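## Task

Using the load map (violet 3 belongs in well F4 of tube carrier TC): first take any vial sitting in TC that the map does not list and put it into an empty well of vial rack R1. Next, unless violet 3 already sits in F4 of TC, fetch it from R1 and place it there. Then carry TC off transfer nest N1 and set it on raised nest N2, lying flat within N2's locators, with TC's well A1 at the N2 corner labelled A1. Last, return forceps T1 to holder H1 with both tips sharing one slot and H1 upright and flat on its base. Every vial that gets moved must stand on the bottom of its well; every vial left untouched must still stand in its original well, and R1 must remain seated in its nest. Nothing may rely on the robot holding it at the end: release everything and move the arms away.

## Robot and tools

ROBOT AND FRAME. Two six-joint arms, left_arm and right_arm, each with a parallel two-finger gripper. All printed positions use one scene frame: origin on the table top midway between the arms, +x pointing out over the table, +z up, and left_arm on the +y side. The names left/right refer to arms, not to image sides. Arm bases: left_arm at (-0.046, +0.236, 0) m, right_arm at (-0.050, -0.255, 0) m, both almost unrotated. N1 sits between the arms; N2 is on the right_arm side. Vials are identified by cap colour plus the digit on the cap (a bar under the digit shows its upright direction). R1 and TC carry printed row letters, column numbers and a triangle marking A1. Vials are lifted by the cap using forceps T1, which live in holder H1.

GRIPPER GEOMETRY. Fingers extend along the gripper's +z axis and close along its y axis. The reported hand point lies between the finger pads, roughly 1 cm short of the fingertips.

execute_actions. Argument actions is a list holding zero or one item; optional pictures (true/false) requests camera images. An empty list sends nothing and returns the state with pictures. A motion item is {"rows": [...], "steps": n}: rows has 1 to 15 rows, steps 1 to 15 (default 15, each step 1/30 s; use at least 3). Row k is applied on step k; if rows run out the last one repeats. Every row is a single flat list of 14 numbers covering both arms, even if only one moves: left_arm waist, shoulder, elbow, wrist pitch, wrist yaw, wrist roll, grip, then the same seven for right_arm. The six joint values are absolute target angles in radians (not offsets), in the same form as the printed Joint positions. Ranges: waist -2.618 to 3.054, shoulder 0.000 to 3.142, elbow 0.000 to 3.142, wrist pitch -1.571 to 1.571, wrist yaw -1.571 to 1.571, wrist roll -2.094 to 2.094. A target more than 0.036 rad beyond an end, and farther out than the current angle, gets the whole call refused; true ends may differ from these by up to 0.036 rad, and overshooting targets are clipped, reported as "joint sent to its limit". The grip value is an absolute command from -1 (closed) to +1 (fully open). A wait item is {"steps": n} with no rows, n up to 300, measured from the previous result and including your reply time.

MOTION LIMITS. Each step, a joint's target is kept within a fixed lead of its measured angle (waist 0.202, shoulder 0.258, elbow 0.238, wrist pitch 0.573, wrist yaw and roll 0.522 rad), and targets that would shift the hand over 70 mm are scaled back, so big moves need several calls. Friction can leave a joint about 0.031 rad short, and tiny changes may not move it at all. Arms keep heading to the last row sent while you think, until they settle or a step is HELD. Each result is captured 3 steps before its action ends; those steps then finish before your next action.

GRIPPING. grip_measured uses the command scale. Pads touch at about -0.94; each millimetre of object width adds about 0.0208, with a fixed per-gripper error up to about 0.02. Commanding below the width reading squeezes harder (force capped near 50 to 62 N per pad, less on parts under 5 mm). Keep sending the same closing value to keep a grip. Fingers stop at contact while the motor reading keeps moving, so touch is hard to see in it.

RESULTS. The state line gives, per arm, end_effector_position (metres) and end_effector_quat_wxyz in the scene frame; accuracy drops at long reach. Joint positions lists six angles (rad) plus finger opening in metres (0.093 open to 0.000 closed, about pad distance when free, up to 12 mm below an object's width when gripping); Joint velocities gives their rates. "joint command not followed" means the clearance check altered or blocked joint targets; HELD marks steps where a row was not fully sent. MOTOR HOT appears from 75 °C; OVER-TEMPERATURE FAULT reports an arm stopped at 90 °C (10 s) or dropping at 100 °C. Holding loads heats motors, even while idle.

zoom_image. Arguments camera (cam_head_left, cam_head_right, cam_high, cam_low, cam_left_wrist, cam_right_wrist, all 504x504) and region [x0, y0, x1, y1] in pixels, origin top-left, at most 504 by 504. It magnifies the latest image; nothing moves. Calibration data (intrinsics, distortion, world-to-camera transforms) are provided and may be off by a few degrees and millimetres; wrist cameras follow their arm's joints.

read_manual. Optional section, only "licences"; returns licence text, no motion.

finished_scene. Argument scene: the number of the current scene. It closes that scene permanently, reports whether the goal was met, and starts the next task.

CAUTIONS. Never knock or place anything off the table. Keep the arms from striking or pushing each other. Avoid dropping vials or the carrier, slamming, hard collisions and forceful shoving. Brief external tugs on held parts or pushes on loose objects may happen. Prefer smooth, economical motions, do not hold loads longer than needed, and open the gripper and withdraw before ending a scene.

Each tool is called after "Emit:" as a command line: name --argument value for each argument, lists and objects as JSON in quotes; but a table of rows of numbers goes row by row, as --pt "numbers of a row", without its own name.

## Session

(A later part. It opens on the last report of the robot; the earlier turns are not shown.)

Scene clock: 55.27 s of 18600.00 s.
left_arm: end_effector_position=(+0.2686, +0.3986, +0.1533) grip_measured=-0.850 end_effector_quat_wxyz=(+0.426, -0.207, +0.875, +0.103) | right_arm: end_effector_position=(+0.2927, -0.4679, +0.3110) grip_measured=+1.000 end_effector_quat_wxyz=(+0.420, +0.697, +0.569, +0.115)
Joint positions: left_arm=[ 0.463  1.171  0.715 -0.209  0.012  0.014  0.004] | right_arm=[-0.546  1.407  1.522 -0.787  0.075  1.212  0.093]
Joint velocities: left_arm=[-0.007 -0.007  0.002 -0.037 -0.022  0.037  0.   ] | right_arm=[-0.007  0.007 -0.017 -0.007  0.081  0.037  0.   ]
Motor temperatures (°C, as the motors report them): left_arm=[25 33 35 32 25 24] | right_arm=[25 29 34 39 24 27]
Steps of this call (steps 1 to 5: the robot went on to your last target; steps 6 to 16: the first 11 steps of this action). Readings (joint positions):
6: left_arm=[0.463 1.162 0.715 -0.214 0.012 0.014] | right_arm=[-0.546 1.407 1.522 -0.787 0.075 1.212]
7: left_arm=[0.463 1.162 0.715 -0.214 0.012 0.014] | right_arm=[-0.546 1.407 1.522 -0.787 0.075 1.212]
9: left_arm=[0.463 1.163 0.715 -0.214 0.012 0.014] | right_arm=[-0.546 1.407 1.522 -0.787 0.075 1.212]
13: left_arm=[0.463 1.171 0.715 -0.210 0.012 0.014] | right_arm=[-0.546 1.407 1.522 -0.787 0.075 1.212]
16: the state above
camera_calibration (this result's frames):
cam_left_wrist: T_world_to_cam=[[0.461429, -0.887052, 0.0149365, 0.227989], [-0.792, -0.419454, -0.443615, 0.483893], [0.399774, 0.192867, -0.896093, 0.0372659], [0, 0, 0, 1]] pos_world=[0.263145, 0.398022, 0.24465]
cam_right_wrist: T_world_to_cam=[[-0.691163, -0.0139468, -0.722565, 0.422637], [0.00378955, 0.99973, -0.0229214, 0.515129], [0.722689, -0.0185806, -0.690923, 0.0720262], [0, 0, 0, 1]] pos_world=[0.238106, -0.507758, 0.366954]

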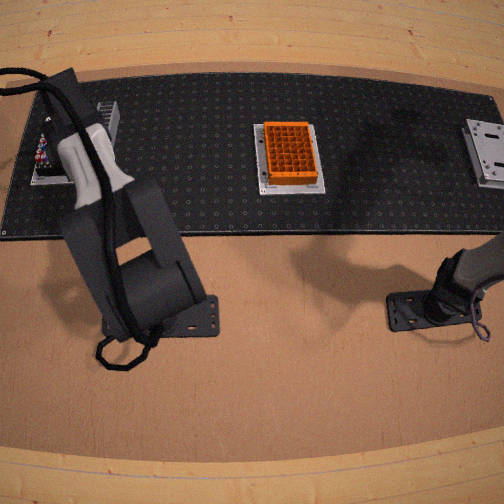

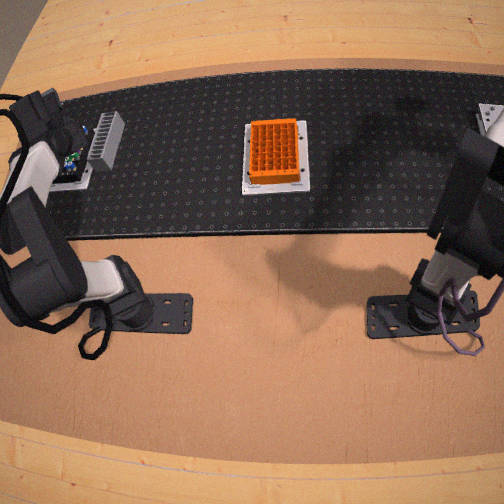

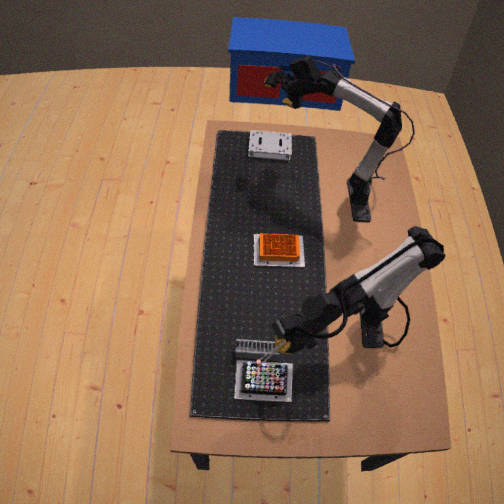

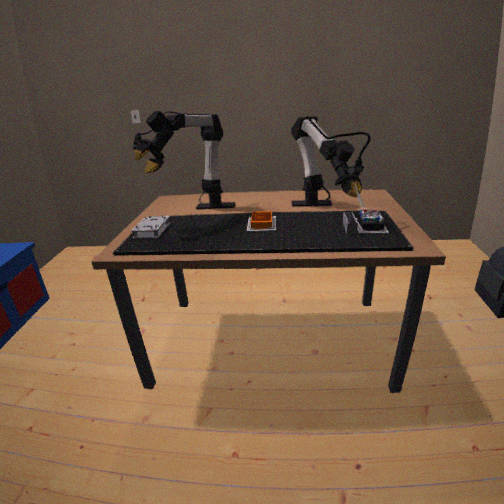

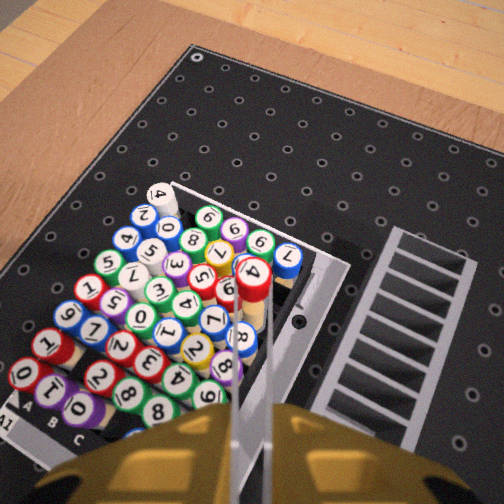

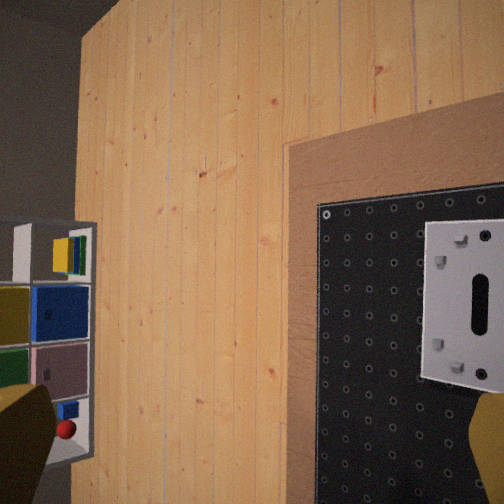

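Emit:
execute_actions --actions '[{"rows":[[0.464,1.171,0.715,-0.209,0.01,0.01,-0.84,-0.546,1.407,1.522,-0.787,0.075,1.212,1],[0.464,1.171,0.715,-0.209,0.01,0.01,-0.82,-0.546,1.407,1.522,-0.787,0.075,1.212,1],[0.464,1.171,0.715,-0.209,0.01,0.01,-0.80,-0.546,1.407,1.522,-0.787,0.075,1.212,1],[0.464,1.171,0.715,-0.209,0.01,0.01,-0.78,-0.546,1.407,1.522,-0.787,0.075,1.212,1]],"steps":15}]' --pictures true

Emit:
zoom_image --camera "cam_left_wrist" --region '[170, 250, 330, 410]'

Scene clock: 55.83 s of 18600.00 s.
left_arm: end_effector_position=(+0.2688, +0.3987, +0.1537) grip_measured=-0.781 end_effector_quat_wxyz=(+0.427, -0.207, +0.875, +0.103) | right_arm: end_effector_position=(+0.2927, -0.4679, +0.3110) grip_measured=+1.000 end_effector_quat_wxyz=(+0.420, +0.697, +0.569, +0.115)
Joint positions: left_arm=[ 0.463  1.171  0.715 -0.207  0.012  0.014  0.008] | right_arm=[-0.546  1.407  1.522 -0.787  0.075  1.212  0.093]
Joint velocities: left_arm=[-0.012  0.002 -0.007  0.037  0.022  0.007 -0.   ] | right_arm=[ 0.002  0.017  0.002 -0.007  0.022  0.051  0.   ]
Motor temperatures (°C, as the motors report them): left_arm=[25 33 35 32 25 24] | right_arm=[25 29 34 39 24 27]
Steps of this call (steps 1 to 3: the last 3 steps of your previous action; steps 4 to 5: the robot went on to your last target; steps 6 to 17: the first 12 steps of this action). Readings (joint positions):
6: left_arm=[0.463 1.171 0.715 -0.208 0.012 0.014] | right_arm=[-0.546 1.407 1.522 -0.787 0.075 1.212]
7: left_arm=[0.463 1.171 0.715 -0.207 0.012 0.014] | right_arm=[-0.546 1.407 1.522 -0.787 0.075 1.212]
9: left_arm=[0.463 1.171 0.715 -0.207 0.012 0.014] | right_arm=[-0.546 1.407 1.522 -0.787 0.075 1.212]
13: left_arm=[0.463 1.171 0.715 -0.207 0.012 0.014] | right_arm=[-0.546 1.407 1.522 -0.787 0.075 1.212]
17: the state above
camera_calibration (this result's frames):
cam_left_wrist: T_world_to_cam=[[0.461403, -0.887065, 0.0149292, 0.227998], [-0.79125, -0.41906, -0.445323, 0.484213], [0.401287, 0.193661, -0.895245, 0.0366125], [0, 0, 0, 1]] pos_world=[0.263243, 0.398073, 0.245005]
cam_right_wrist: T_world_to_cam=[[-0.691163, -0.0139468, -0.722565, 0.422637], [0.00378955, 0.99973, -0.0229214, 0.515129], [0.722689, -0.0185806, -0.690923, 0.0720262], [0, 0, 0, 1]] pos_world=[0.238106, -0.507758, 0.366954]

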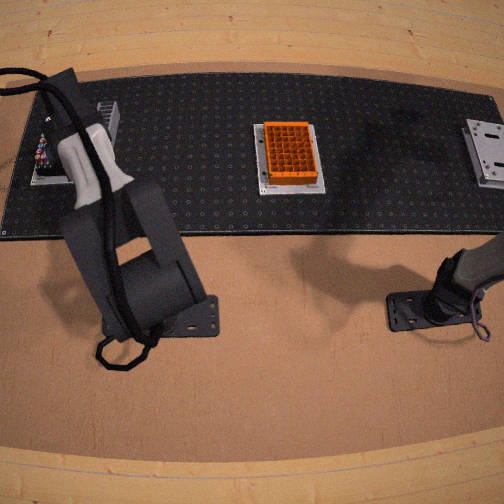

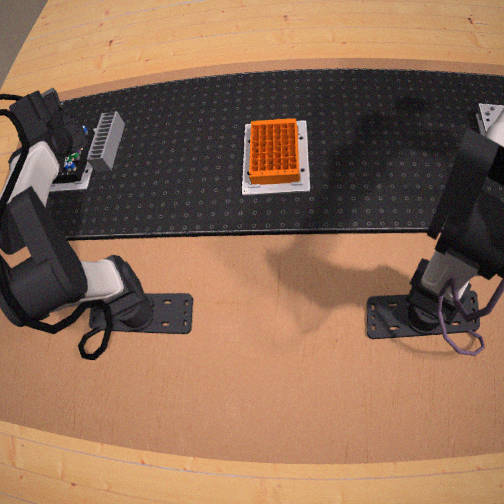

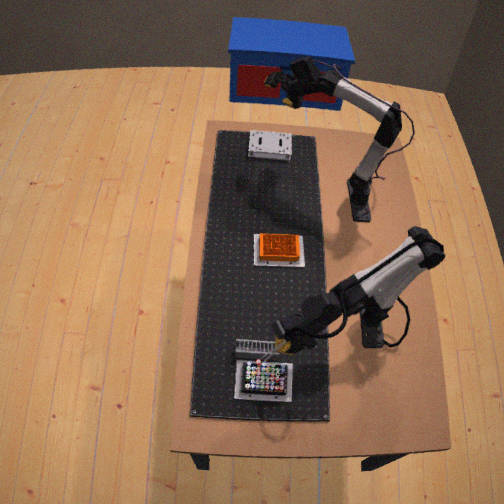

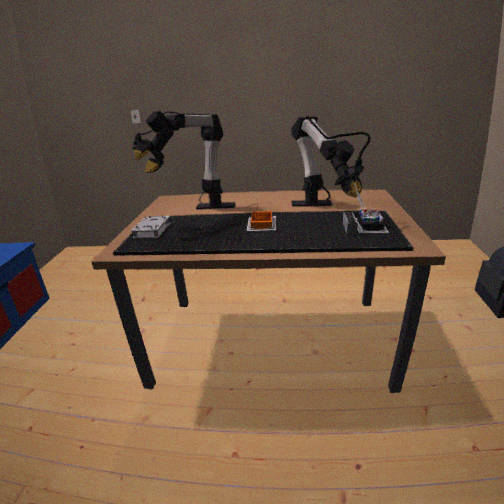

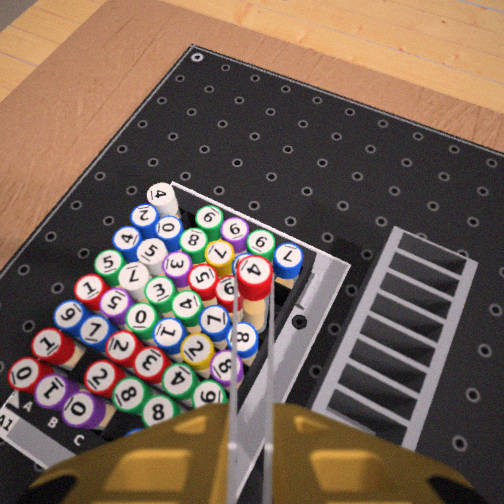

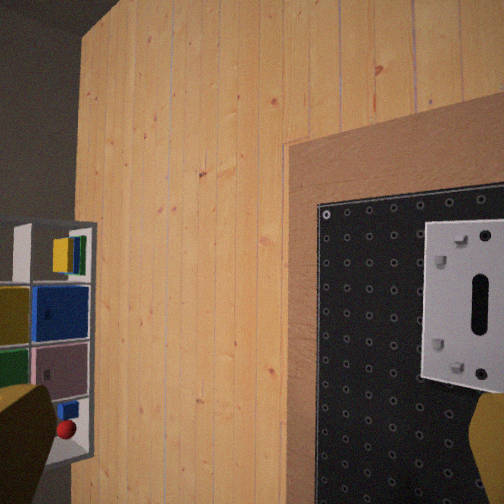

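Region (170, 250, 330, 410) of cam_left_wrist's 504x504 image, scaled by 3.150, with more detail than that image has.

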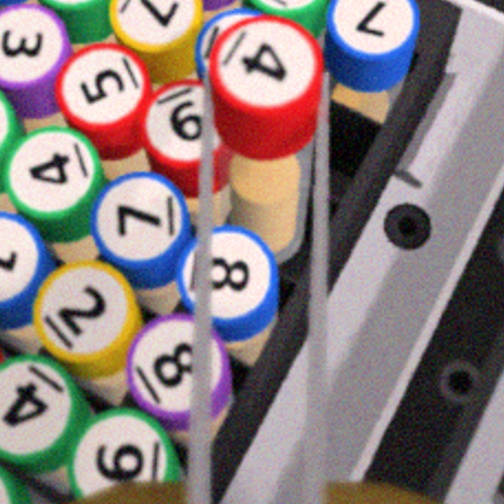

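Emit:
execute_actions --actions '[{"rows":[[0.464,1.171,0.715,-0.209,0.01,0.01,-0.85,-0.546,1.407,1.522,-0.787,0.075,1.212,1],[0.464,1.171,0.715,-0.209,0.01,0.01,-0.85,-0.546,1.407,1.522,-0.787,0.075,1.212,1],[0.464,1.171,0.715,-0.209,0.01,0.01,-0.85,-0.546,1.407,1.522,-0.787,0.075,1.212,1],[0.464,1.136,0.715,-0.225,0.01,0.01,-0.85,-0.546,1.407,1.522,-0.787,0.075,1.212,1],[0.464,1.136,0.715,-0.235,0.01,0.01,-0.85,-0.546,1.407,1.522,-0.787,0.075,1.212,1],[0.464,1.136,0.715,-0.245,0.01,0.01,-0.85,-0.546,1.407,1.522,-0.787,0.075,1.212,1],[0.464,1.132,0.715,-0.252,0.01,0.01,-0.85,-0.546,1.407,1.522,-0.787,0.075,1.212,1],[0.464,1.127,0.715,-0.254,0.01,0.01,-0.85,-0.546,1.407,1.522,-0.787,0.075,1.212,1]],"steps":15}]'

Emit:
execute_actions --actions '[{"steps":10}]' --pictures true

Emit:
zoom_image --camera "cam_left_wrist" --region '[170, 250, 330, 410]'

Scene clock: 56.47 s of 18600.00 s.
left_arm: end_effector_position=(+0.2649, +0.3966, +0.1556) grip_measured=-0.841 end_effector_quat_wxyz=(+0.425, -0.207, +0.876, +0.102) | right_arm: end_effector_position=(+0.2927, -0.4679, +0.3110) grip_measured=+1.000 end_effector_quat_wxyz=(+0.420, +0.697, +0.569, +0.115)
Joint positions: left_arm=[ 0.463  1.151  0.715 -0.231  0.012  0.014  0.005] | right_arm=[-0.546  1.407  1.522 -0.787  0.075  1.212  0.093]
Joint velocities: left_arm=[-0.007 -0.017 -0.012  0.037 -0.022  0.007  0.001] | right_arm=[ 0.027  0.007 -0.002 -0.007  0.022  0.037  0.   ]
Motor temperatures (°C, as the motors report them): left_arm=[25 33 35 32 25 24] | right_arm=[25 29 34 39 24 27]
Steps of this call (steps 1 to 3: the last 3 steps of your previous action; steps 4 to 7: the robot went on to your last target; steps 8 to 19: the first 12 steps of this action). Readings (joint positions):
8: left_arm=[0.463 1.171 0.715 -0.207 0.012 0.014] | right_arm=[-0.546 1.407 1.522 -0.787 0.075 1.212]
9: left_arm=[0.463 1.171 0.715 -0.207 0.012 0.014] | right_arm=[-0.546 1.407 1.522 -0.787 0.075 1.212]
11: left_arm=[0.463 1.170 0.715 -0.207 0.012 0.014] | right_arm=[-0.546 1.407 1.522 -0.787 0.075 1.212]
15: left_arm=[0.463 1.158 0.715 -0.221 0.012 0.014] | right_arm=[-0.546 1.407 1.522 -0.787 0.075 1.212]
19: the state above

Scene clock: 56.80 s of 18600.00 s.
left_arm: end_effector_position=(+0.2648, +0.3966, +0.1555) grip_measured=-0.841 end_effector_quat_wxyz=(+0.424, -0.207, +0.876, +0.102) | right_arm: end_effector_position=(+0.2927, -0.4679, +0.3110) grip_measured=+1.000 end_effector_quat_wxyz=(+0.420, +0.697, +0.569, +0.115)
Joint positions: left_arm=[ 0.463  1.151  0.715 -0.232  0.012  0.014  0.005] | right_arm=[-0.546  1.407  1.522 -0.787  0.075  1.212  0.093]
Joint velocities: left_arm=[-0.002  0.007 -0.017 -0.081  0.037  0.022  0.   ] | right_arm=[-0.012 -0.002  0.002 -0.037  0.022 -0.022  0.   ]
Motor temperatures (°C, as the motors report them): left_arm=[25 33 35 32 25 24] | right_arm=[25 29 34 39 24 27]
Kept back: nothing.
Steps of this call (steps 1 to 3: the last 3 steps of your previous action; steps 4 to 10: the robot went on to your last target). Readings (joint positions):
1: left_arm=[0.463 1.151 0.715 -0.232 0.012 0.014] | right_arm=[-0.546 1.407 1.522 -0.787 0.075 1.212]
2: left_arm=[0.463 1.151 0.715 -0.232 0.012 0.014] | right_arm=[-0.546 1.407 1.522 -0.787 0.075 1.212]
4: left_arm=[0.463 1.151 0.715 -0.232 0.012 0.014] | right_arm=[-0.546 1.407 1.522 -0.787 0.075 1.212]
8: left_arm=[0.463 1.151 0.715 -0.232 0.012 0.014] | right_arm=[-0.546 1.407 1.522 -0.787 0.075 1.212]
10: the state above
camera_calibration (this result's frames):
cam_left_wrist: T_world_to_cam=[[0.461474, -0.887028, 0.0149494, 0.227917], [-0.793344, -0.42016, -0.440535, 0.481156], [0.397048, 0.191436, -0.897611, 0.0426314], [0, 0, 0, 1]] pos_world=[0.259618, 0.39617, 0.246825]
cam_right_wrist: T_world_to_cam=[[-0.691163, -0.0139468, -0.722565, 0.422637], [0.00378955, 0.99973, -0.0229214, 0.515129], [0.722689, -0.0185806, -0.690923, 0.0720262], [0, 0, 0, 1]] pos_world=[0.238106, -0.507758, 0.366954]

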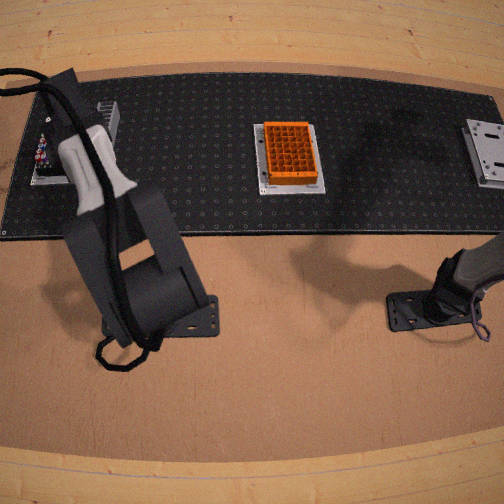

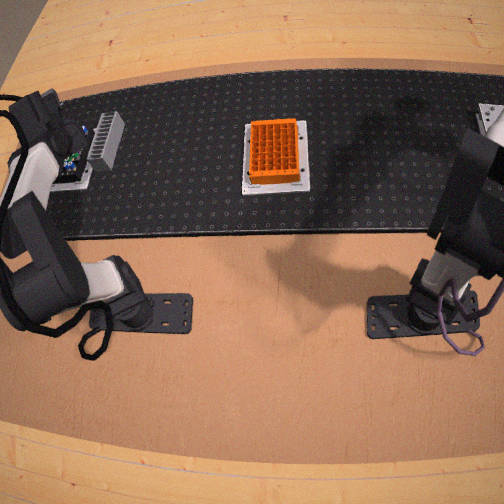

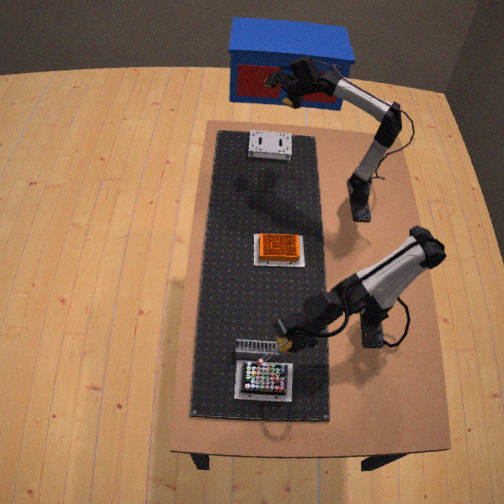

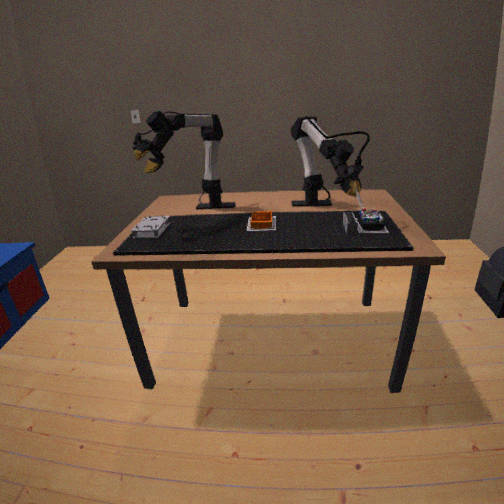

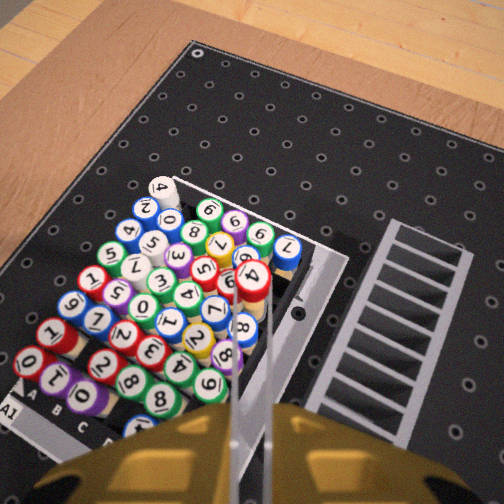

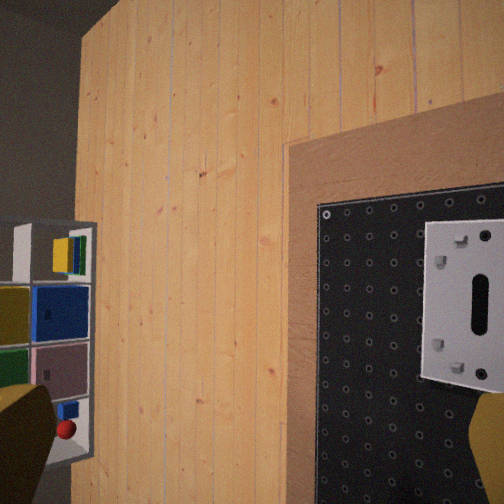

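Region (170, 250, 330, 410) of cam_left_wrist's 504x504 image, scaled by 3.150, with more detail than that image has.

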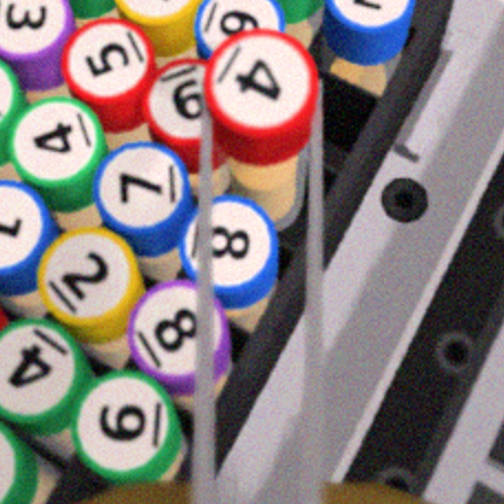

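Now upright-ish; release.

Emit:
execute_actions --actions '[{"rows":[[0.464,1.151,0.715,-0.232,0.01,0.01,-0.81,-0.546,1.407,1.522,-0.787,0.075,1.212,1],[0.464,1.151,0.715,-0.232,0.01,0.01,-0.78,-0.546,1.407,1.522,-0.787,0.075,1.212,1],[0.464,1.151,0.715,-0.232,0.01,0.01,-0.74,-0.546,1.407,1.522,-0.787,0.075,1.212,1]],"steps":15}]' --pictures true

Emit:
zoom_image --camera "cam_left_wrist" --region '[170, 230, 330, 390]'

Scene clock: 57.33 s of 18600.00 s.
left_arm: end_effector_position=(+0.2648, +0.3966, +0.1555) grip_measured=-0.743 end_effector_quat_wxyz=(+0.424, -0.207, +0.876, +0.102) | right_arm: end_effector_position=(+0.2927, -0.4679, +0.3110) grip_measured=+1.000 end_effector_quat_wxyz=(+0.420, +0.697, +0.569, +0.115)
Joint positions: left_arm=[ 0.463  1.151  0.715 -0.232  0.012  0.014  0.01 ] | right_arm=[-0.546  1.407  1.522 -0.787  0.075  1.212  0.093]
Joint velocities: left_arm=[-0.017 -0.007 -0.007 -0.007 -0.081  0.007 -0.001] | right_arm=[-0.002 -0.002 -0.007 -0.022 -0.007  0.066  0.   ]
Motor temperatures (°C, as the motors report them): left_arm=[25 33 35 32 25 24] | right_arm=[25 29 34 39 24 27]
Steps of this call (steps 1 to 4: the robot went on to your last target; steps 5 to 16: the first 12 steps of this action). Readings (joint positions):
5: left_arm=[0.463 1.151 0.715 -0.232 0.012 0.014] | right_arm=[-0.546 1.407 1.522 -0.787 0.075 1.212]
6: left_arm=[0.463 1.151 0.715 -0.232 0.012 0.014] | right_arm=[-0.546 1.407 1.522 -0.787 0.075 1.212]
8: left_arm=[0.463 1.151 0.715 -0.232 0.012 0.014] | right_arm=[-0.546 1.407 1.522 -0.787 0.075 1.212]
12: left_arm=[0.463 1.151 0.715 -0.232 0.012 0.014] | right_arm=[-0.546 1.407 1.522 -0.787 0.075 1.212]
16: the state above
camera_calibration (this result's frames):
cam_left_wrist: T_world_to_cam=[[0.461474, -0.887028, 0.0149494, 0.227917], [-0.793344, -0.42016, -0.440535, 0.481156], [0.397048, 0.191436, -0.897611, 0.0426314], [0, 0, 0, 1]] pos_world=[0.259618, 0.39617, 0.246825]
cam_right_wrist: T_world_to_cam=[[-0.691163, -0.0139468, -0.722565, 0.422637], [0.00378955, 0.99973, -0.0229214, 0.515129], [0.722689, -0.0185806, -0.690923, 0.0720262], [0, 0, 0, 1]] pos_world=[0.238106, -0.507758, 0.366954]

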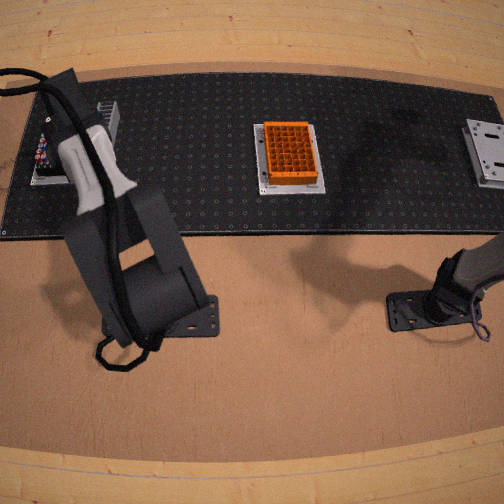

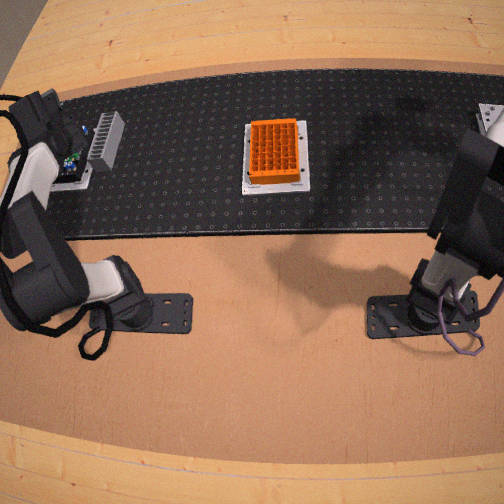

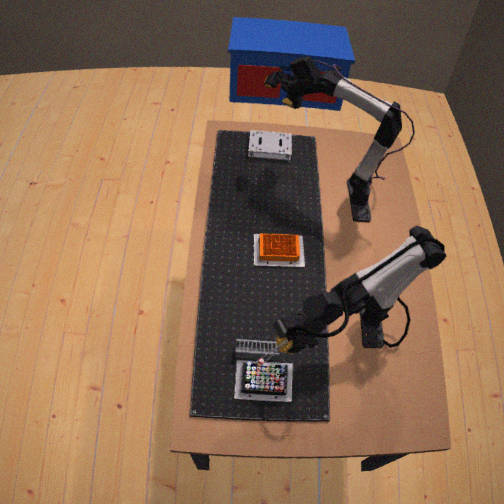

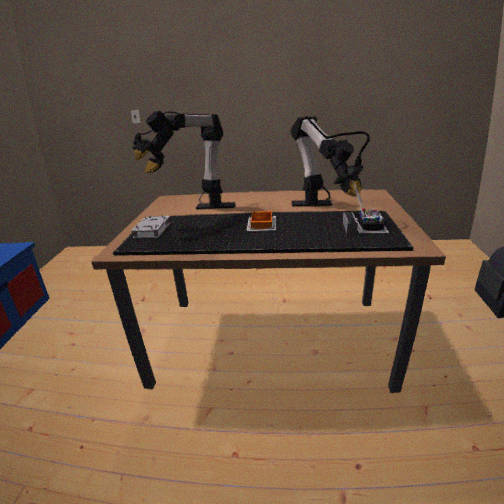

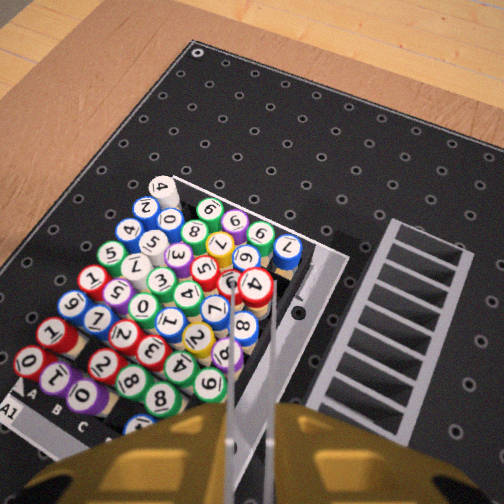

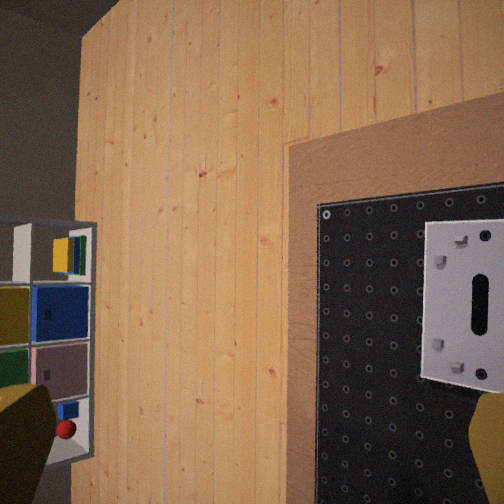

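Region (170, 230, 330, 390) of cam_left_wrist's 504x504 image, scaled by 3.150, with more detail than that image has.

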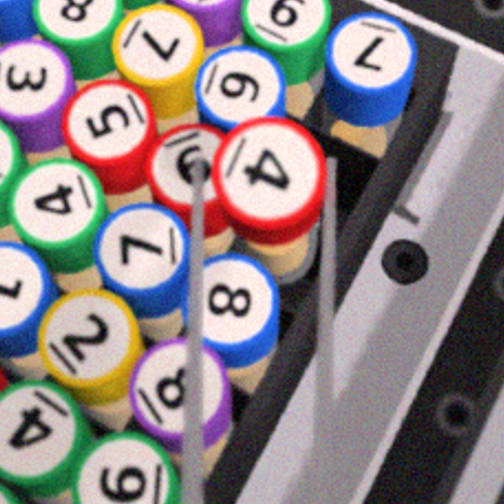

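Emit:
execute_actions --actions '[{"rows":[[0.464,1.151,0.715,-0.232,0.01,0.01,-0.78,-0.546,1.407,1.522,-0.787,0.075,1.212,1],[0.464,1.151,0.715,-0.232,0.01,0.01,-0.82,-0.546,1.407,1.522,-0.787,0.075,1.212,1],[0.464,1.151,0.715,-0.232,0.01,0.01,-0.86,-0.546,1.407,1.522,-0.787,0.075,1.212,1]],"steps":12}]' --pictures true

Emit:
zoom_image --camera "cam_left_wrist" --region '[170, 230, 330, 390]'

Scene clock: 57.77 s of 18600.00 s.
left_arm: end_effector_position=(+0.2648, +0.3966, +0.1555) grip_measured=-0.850 end_effector_quat_wxyz=(+0.424, -0.207, +0.876, +0.102) | right_arm: end_effector_position=(+0.2927, -0.4679, +0.3110) grip_measured=+1.000 end_effector_quat_wxyz=(+0.420, +0.697, +0.569, +0.115)
Joint positions: left_arm=[ 0.463  1.151  0.715 -0.232  0.012  0.014  0.004] | right_arm=[-0.546  1.407  1.522 -0.787  0.075  1.212  0.093]
Joint velocities: left_arm=[-0.027  0.012 -0.002 -0.022 -0.095 -0.022  0.   ] | right_arm=[-0.017 -0.012 -0.002 -0.037  0.007 -0.022  0.   ]
Motor temperatures (°C, as the motors report them): left_arm=[25 33 35 32 25 24] | right_arm=[25 29 34 39 24 27]
Steps of this call (steps 1 to 3: the last 3 steps of your previous action; step 4: the robot went on to your last target; steps 5 to 13: the first 9 steps of this action). Readings (joint positions):
5: left_arm=[0.463 1.151 0.715 -0.232 0.012 0.014] | right_arm=[-0.546 1.407 1.522 -0.787 0.075 1.212]
6: left_arm=[0.463 1.151 0.715 -0.232 0.012 0.014] | right_arm=[-0.546 1.407 1.522 -0.787 0.075 1.212]
8: left_arm=[0.463 1.151 0.715 -0.232 0.012 0.014] | right_arm=[-0.546 1.407 1.522 -0.787 0.075 1.212]
12: left_arm=[0.463 1.151 0.715 -0.232 0.012 0.014] | right_arm=[-0.546 1.407 1.522 -0.787 0.075 1.212]
13: the state above
camera_calibration (this result's frames):
cam_left_wrist: T_world_to_cam=[[0.461474, -0.887028, 0.0149494, 0.227917], [-0.793344, -0.42016, -0.440535, 0.481156], [0.397048, 0.191436, -0.897611, 0.0426314], [0, 0, 0, 1]] pos_world=[0.259618, 0.39617, 0.246825]
cam_right_wrist: T_world_to_cam=[[-0.691163, -0.0139468, -0.722565, 0.422637], [0.00378955, 0.99973, -0.0229214, 0.515129], [0.722689, -0.0185806, -0.690923, 0.0720262], [0, 0, 0, 1]] pos_world=[0.238106, -0.507758, 0.366954]

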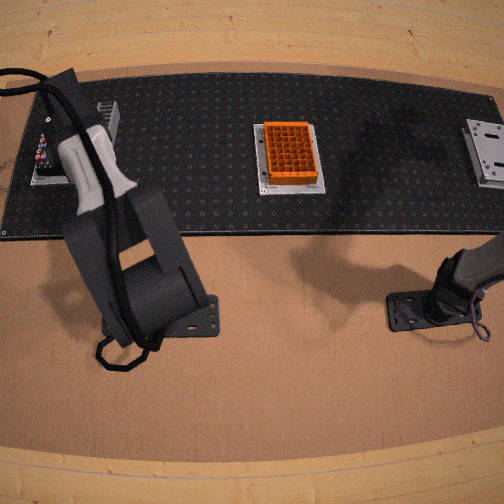

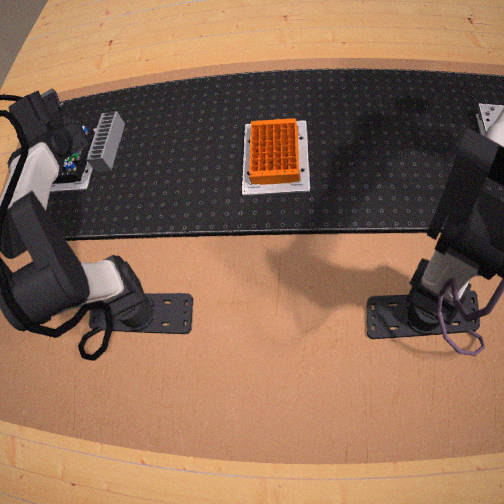

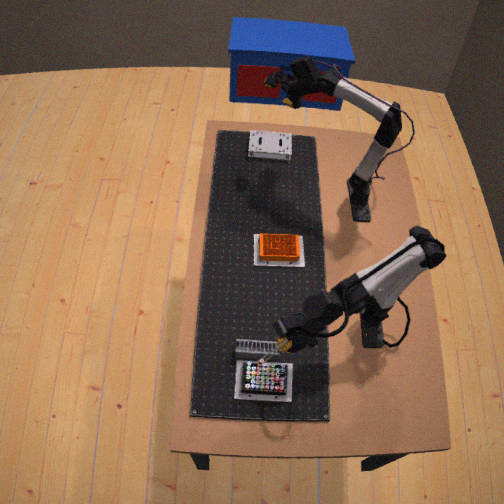

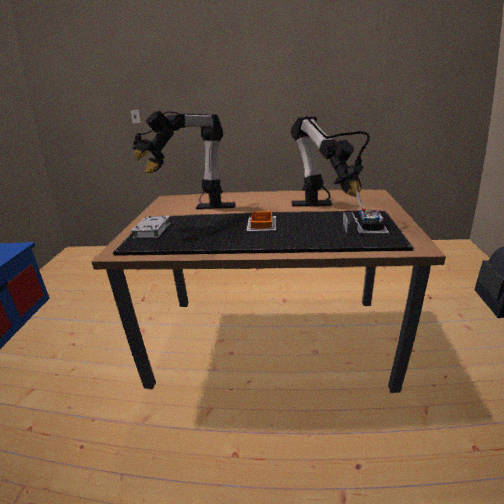

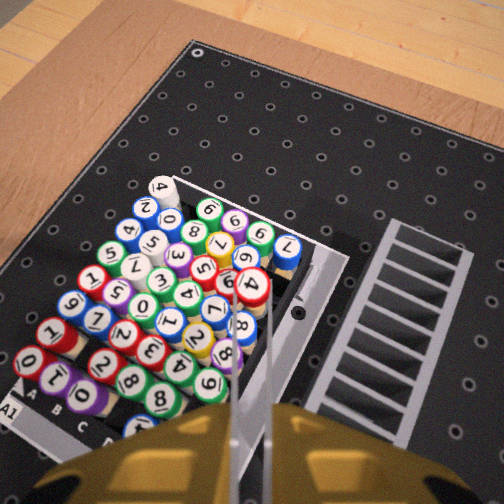

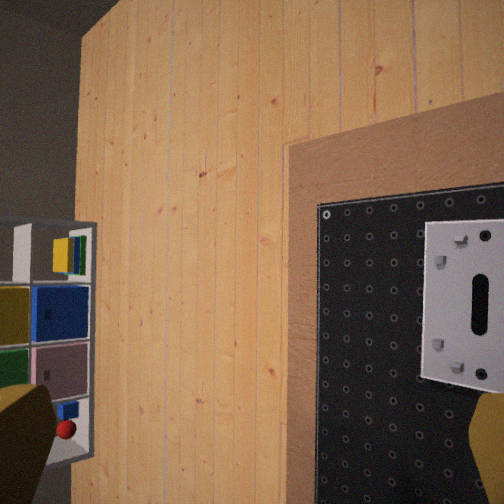

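Region (170, 230, 330, 390) of cam_left_wrist's 504x504 image, scaled by 3.150, with more detail than that image has.

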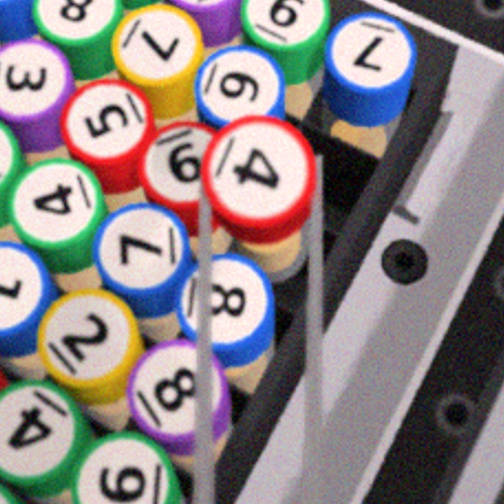

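Emit:
execute_actions --actions '[{"rows":[[0.464,1.165,0.745,-0.25,0.01,0.01,-0.86,-0.546,1.407,1.522,-0.787,0.075,1.212,1],[0.464,1.17,0.757,-0.262,0.01,0.01,-0.86,-0.546,1.407,1.522,-0.787,0.075,1.212,1],[0.464,1.177,0.77,-0.276,0.01,0.01,-0.86,-0.546,1.407,1.522,-0.787,0.075,1.212,1],[0.442,1.184,0.782,-0.29,0.01,0.01,-0.86,-0.546,1.407,1.522,-0.787,0.075,1.212,1],[0.442,1.192,0.795,-0.304,0.01,0.01,-0.86,-0.546,1.407,1.522,-0.787,0.075,1.212,1],[0.459,1.2,0.807,-0.318,0.01,0.01,-0.86,-0.546,1.407,1.522,-0.787,0.075,1.212,1],[0.459,1.208,0.82,-0.332,0.01,0.01,-0.86,-0.546,1.407,1.522,-0.787,0.075,1.212,1],[0.459,1.216,0.832,-0.346,0.01,0.01,-0.86,-0.546,1.407,1.522,-0.787,0.075,1.212,1],[0.459,1.224,0.845,-0.36,0.01,0.01,-0.86,-0.546,1.407,1.522,-0.787,0.075,1.212,1],[0.459,1.232,0.857,-0.374,0.01,0.01,-0.86,-0.546,1.407,1.522,-0.787,0.075,1.212,1],[0.459,1.24,0.87,-0.388,0.01,0.01,-0.86,-0.546,1.407,1.522,-0.787,0.075,1.212,1],[0.459,1.248,0.883,-0.402,0.01,0.01,-0.86,-0.546,1.407,1.522,-0.787,0.075,1.212,1],[0.459,1.256,0.896,-0.416,0.01,0.01,-0.86,-0.546,1.407,1.522,-0.787,0.075,1.212,1],[0.459,1.263,0.909,-0.43,0.01,0.01,-0.86,-0.546,1.407,1.522,-0.787,0.075,1.212,1],[0.459,1.27,0.921,-0.438,0.01,0.01,-0.86,-0.546,1.407,1.522,-0.787,0.075,1.212,1]],"steps":15}]'

Emit:
execute_actions --actions '[{"steps":16}]' --pictures true

Emit:
zoom_image --camera "cam_left_wrist" --region '[170, 230, 330, 390]'

Scene clock: 58.63 s of 18600.00 s.
left_arm: end_effector_position=(+0.2751, +0.4002, +0.1683) grip_measured=-0.850 end_effector_quat_wxyz=(+0.404, -0.208, +0.886, +0.096) | right_arm: end_effector_position=(+0.2927, -0.4679, +0.3110) grip_measured=+1.000 end_effector_quat_wxyz=(+0.420, +0.697, +0.569, +0.115)
Joint positions: left_arm=[ 0.459  1.215  0.84  -0.34   0.012  0.013  0.004] | right_arm=[-0.546  1.407  1.522 -0.787  0.075  1.212  0.093]
Joint velocities: left_arm=[ 0.007  0.247  0.369 -0.418 -0.007  0.037 -0.001] | right_arm=[-0.002 -0.002 -0.012  0.066  0.037 -0.037  0.   ]
Motor temperatures (°C, as the motors report them): left_arm=[25 33 35 32 25 24] | right_arm=[25 29 34 39 24 27]
Steps of this call (steps 1 to 3: the last 3 steps of your previous action; steps 4 to 14: the robot went on to your last target; steps 15 to 26: the first 12 steps of this action). Readings (joint positions):
15: left_arm=[0.463 1.151 0.715 -0.233 0.012 0.014] | right_arm=[-0.546 1.407 1.522 -0.787 0.075 1.212]
16: left_arm=[0.463 1.151 0.718 -0.238 0.012 0.014] | right_arm=[-0.546 1.407 1.522 -0.787 0.075 1.212]
18: left_arm=[0.462 1.156 0.735 -0.256 0.012 0.014] | right_arm=[-0.546 1.407 1.522 -0.787 0.075 1.212]
22: left_arm=[0.459 1.183 0.789 -0.293 0.012 0.013] | right_arm=[-0.546 1.407 1.522 -0.787 0.075 1.212]
26: the state above

Scene clock: 59.17 s of 18600.00 s.
left_arm: end_effector_position=(+0.2742, +0.3997, +0.1651) grip_measured=-0.850 end_effector_quat_wxyz=(+0.374, -0.211, +0.899, +0.088) | right_arm: end_effector_position=(+0.2927, -0.4679, +0.3110) grip_measured=+1.000 end_effector_quat_wxyz=(+0.420, +0.697, +0.569, +0.115)
Joint positions: left_arm=[ 0.459  1.252  0.899 -0.428  0.012  0.013  0.004] | right_arm=[-0.546  1.407  1.522 -0.787  0.075  1.212  0.093]
Joint velocities: left_arm=[-0.002  0.002  0.002 -0.081 -0.051 -0.11   0.001] | right_arm=[-0.002  0.002 -0.002 -0.066  0.037  0.051  0.   ]
Motor temperatures (°C, as the motors report them): left_arm=[25 33 35 32 25 24] | right_arm=[25 29 34 39 24 27]
Kept back: nothing.
Steps of this call (steps 1 to 3: the last 3 steps of your previous action; steps 4 to 16: the robot went on to your last target). Readings (joint positions):
1: left_arm=[0.459 1.223 0.852 -0.353 0.012 0.013] | right_arm=[-0.546 1.407 1.522 -0.787 0.075 1.212]
2: left_arm=[0.459 1.231 0.865 -0.366 0.012 0.013] | right_arm=[-0.546 1.407 1.522 -0.787 0.075 1.212]
4: left_arm=[0.459 1.246 0.887 -0.388 0.012 0.013] | right_arm=[-0.546 1.407 1.522 -0.787 0.075 1.212]
8: left_arm=[0.459 1.252 0.899 -0.410 0.012 0.013] | right_arm=[-0.546 1.407 1.522 -0.787 0.075 1.212]
16: the state above
camera_calibration (this result's frames):
cam_left_wrist: T_world_to_cam=[[0.459263, -0.88816, 0.0158143, 0.22715], [-0.834106, -0.437298, -0.336211, 0.494993], [0.305524, 0.141218, -0.941654, 0.0994082], [0, 0, 0, 1]] pos_world=[0.278184, 0.404167, 0.256438]
cam_right_wrist: T_world_to_cam=[[-0.691163, -0.0139468, -0.722565, 0.422637], [0.00378955, 0.99973, -0.0229214, 0.515129], [0.722689, -0.0185806, -0.690923, 0.0720262], [0, 0, 0, 1]] pos_world=[0.238106, -0.507758, 0.366954]

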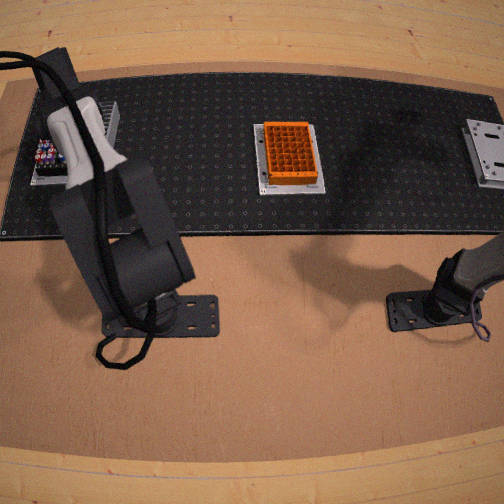

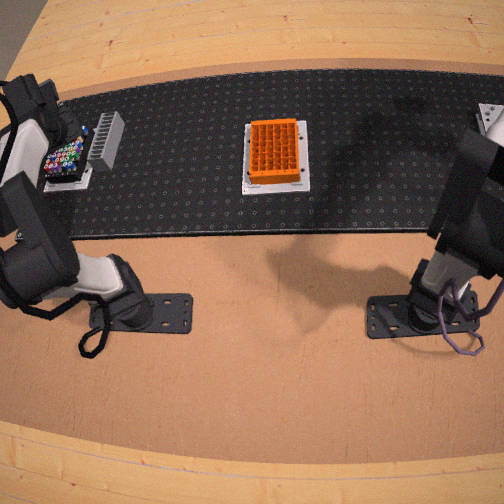

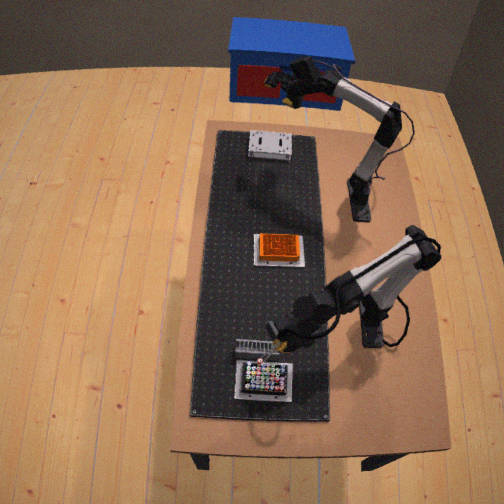

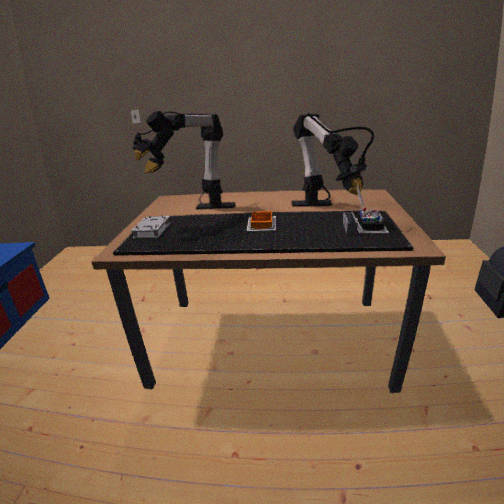

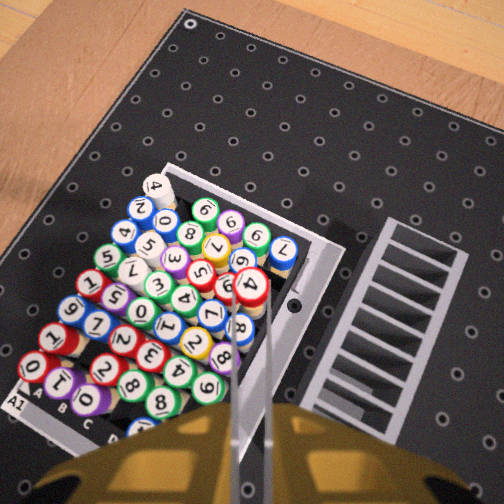

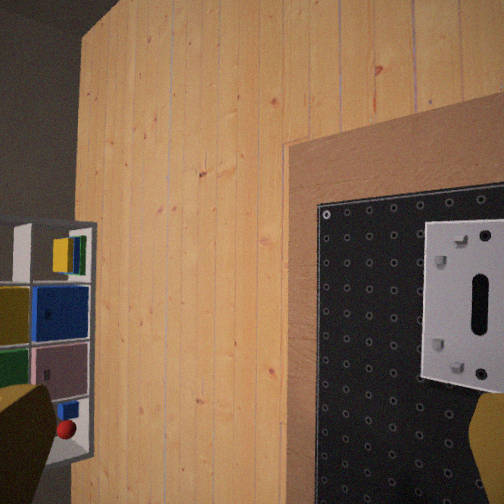

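Region (170, 230, 330, 390) of cam_left_wrist's 504x504 image, scaled by 3.150, with more detail than that image has.

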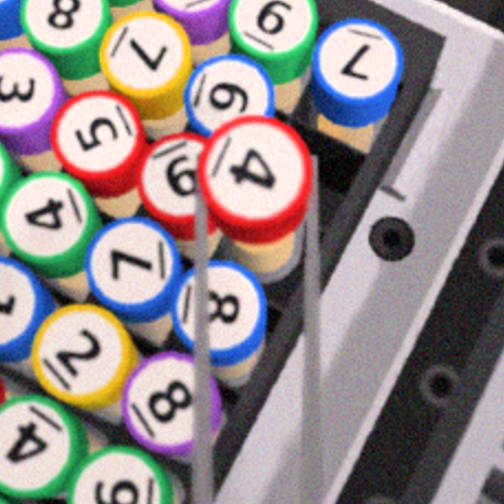

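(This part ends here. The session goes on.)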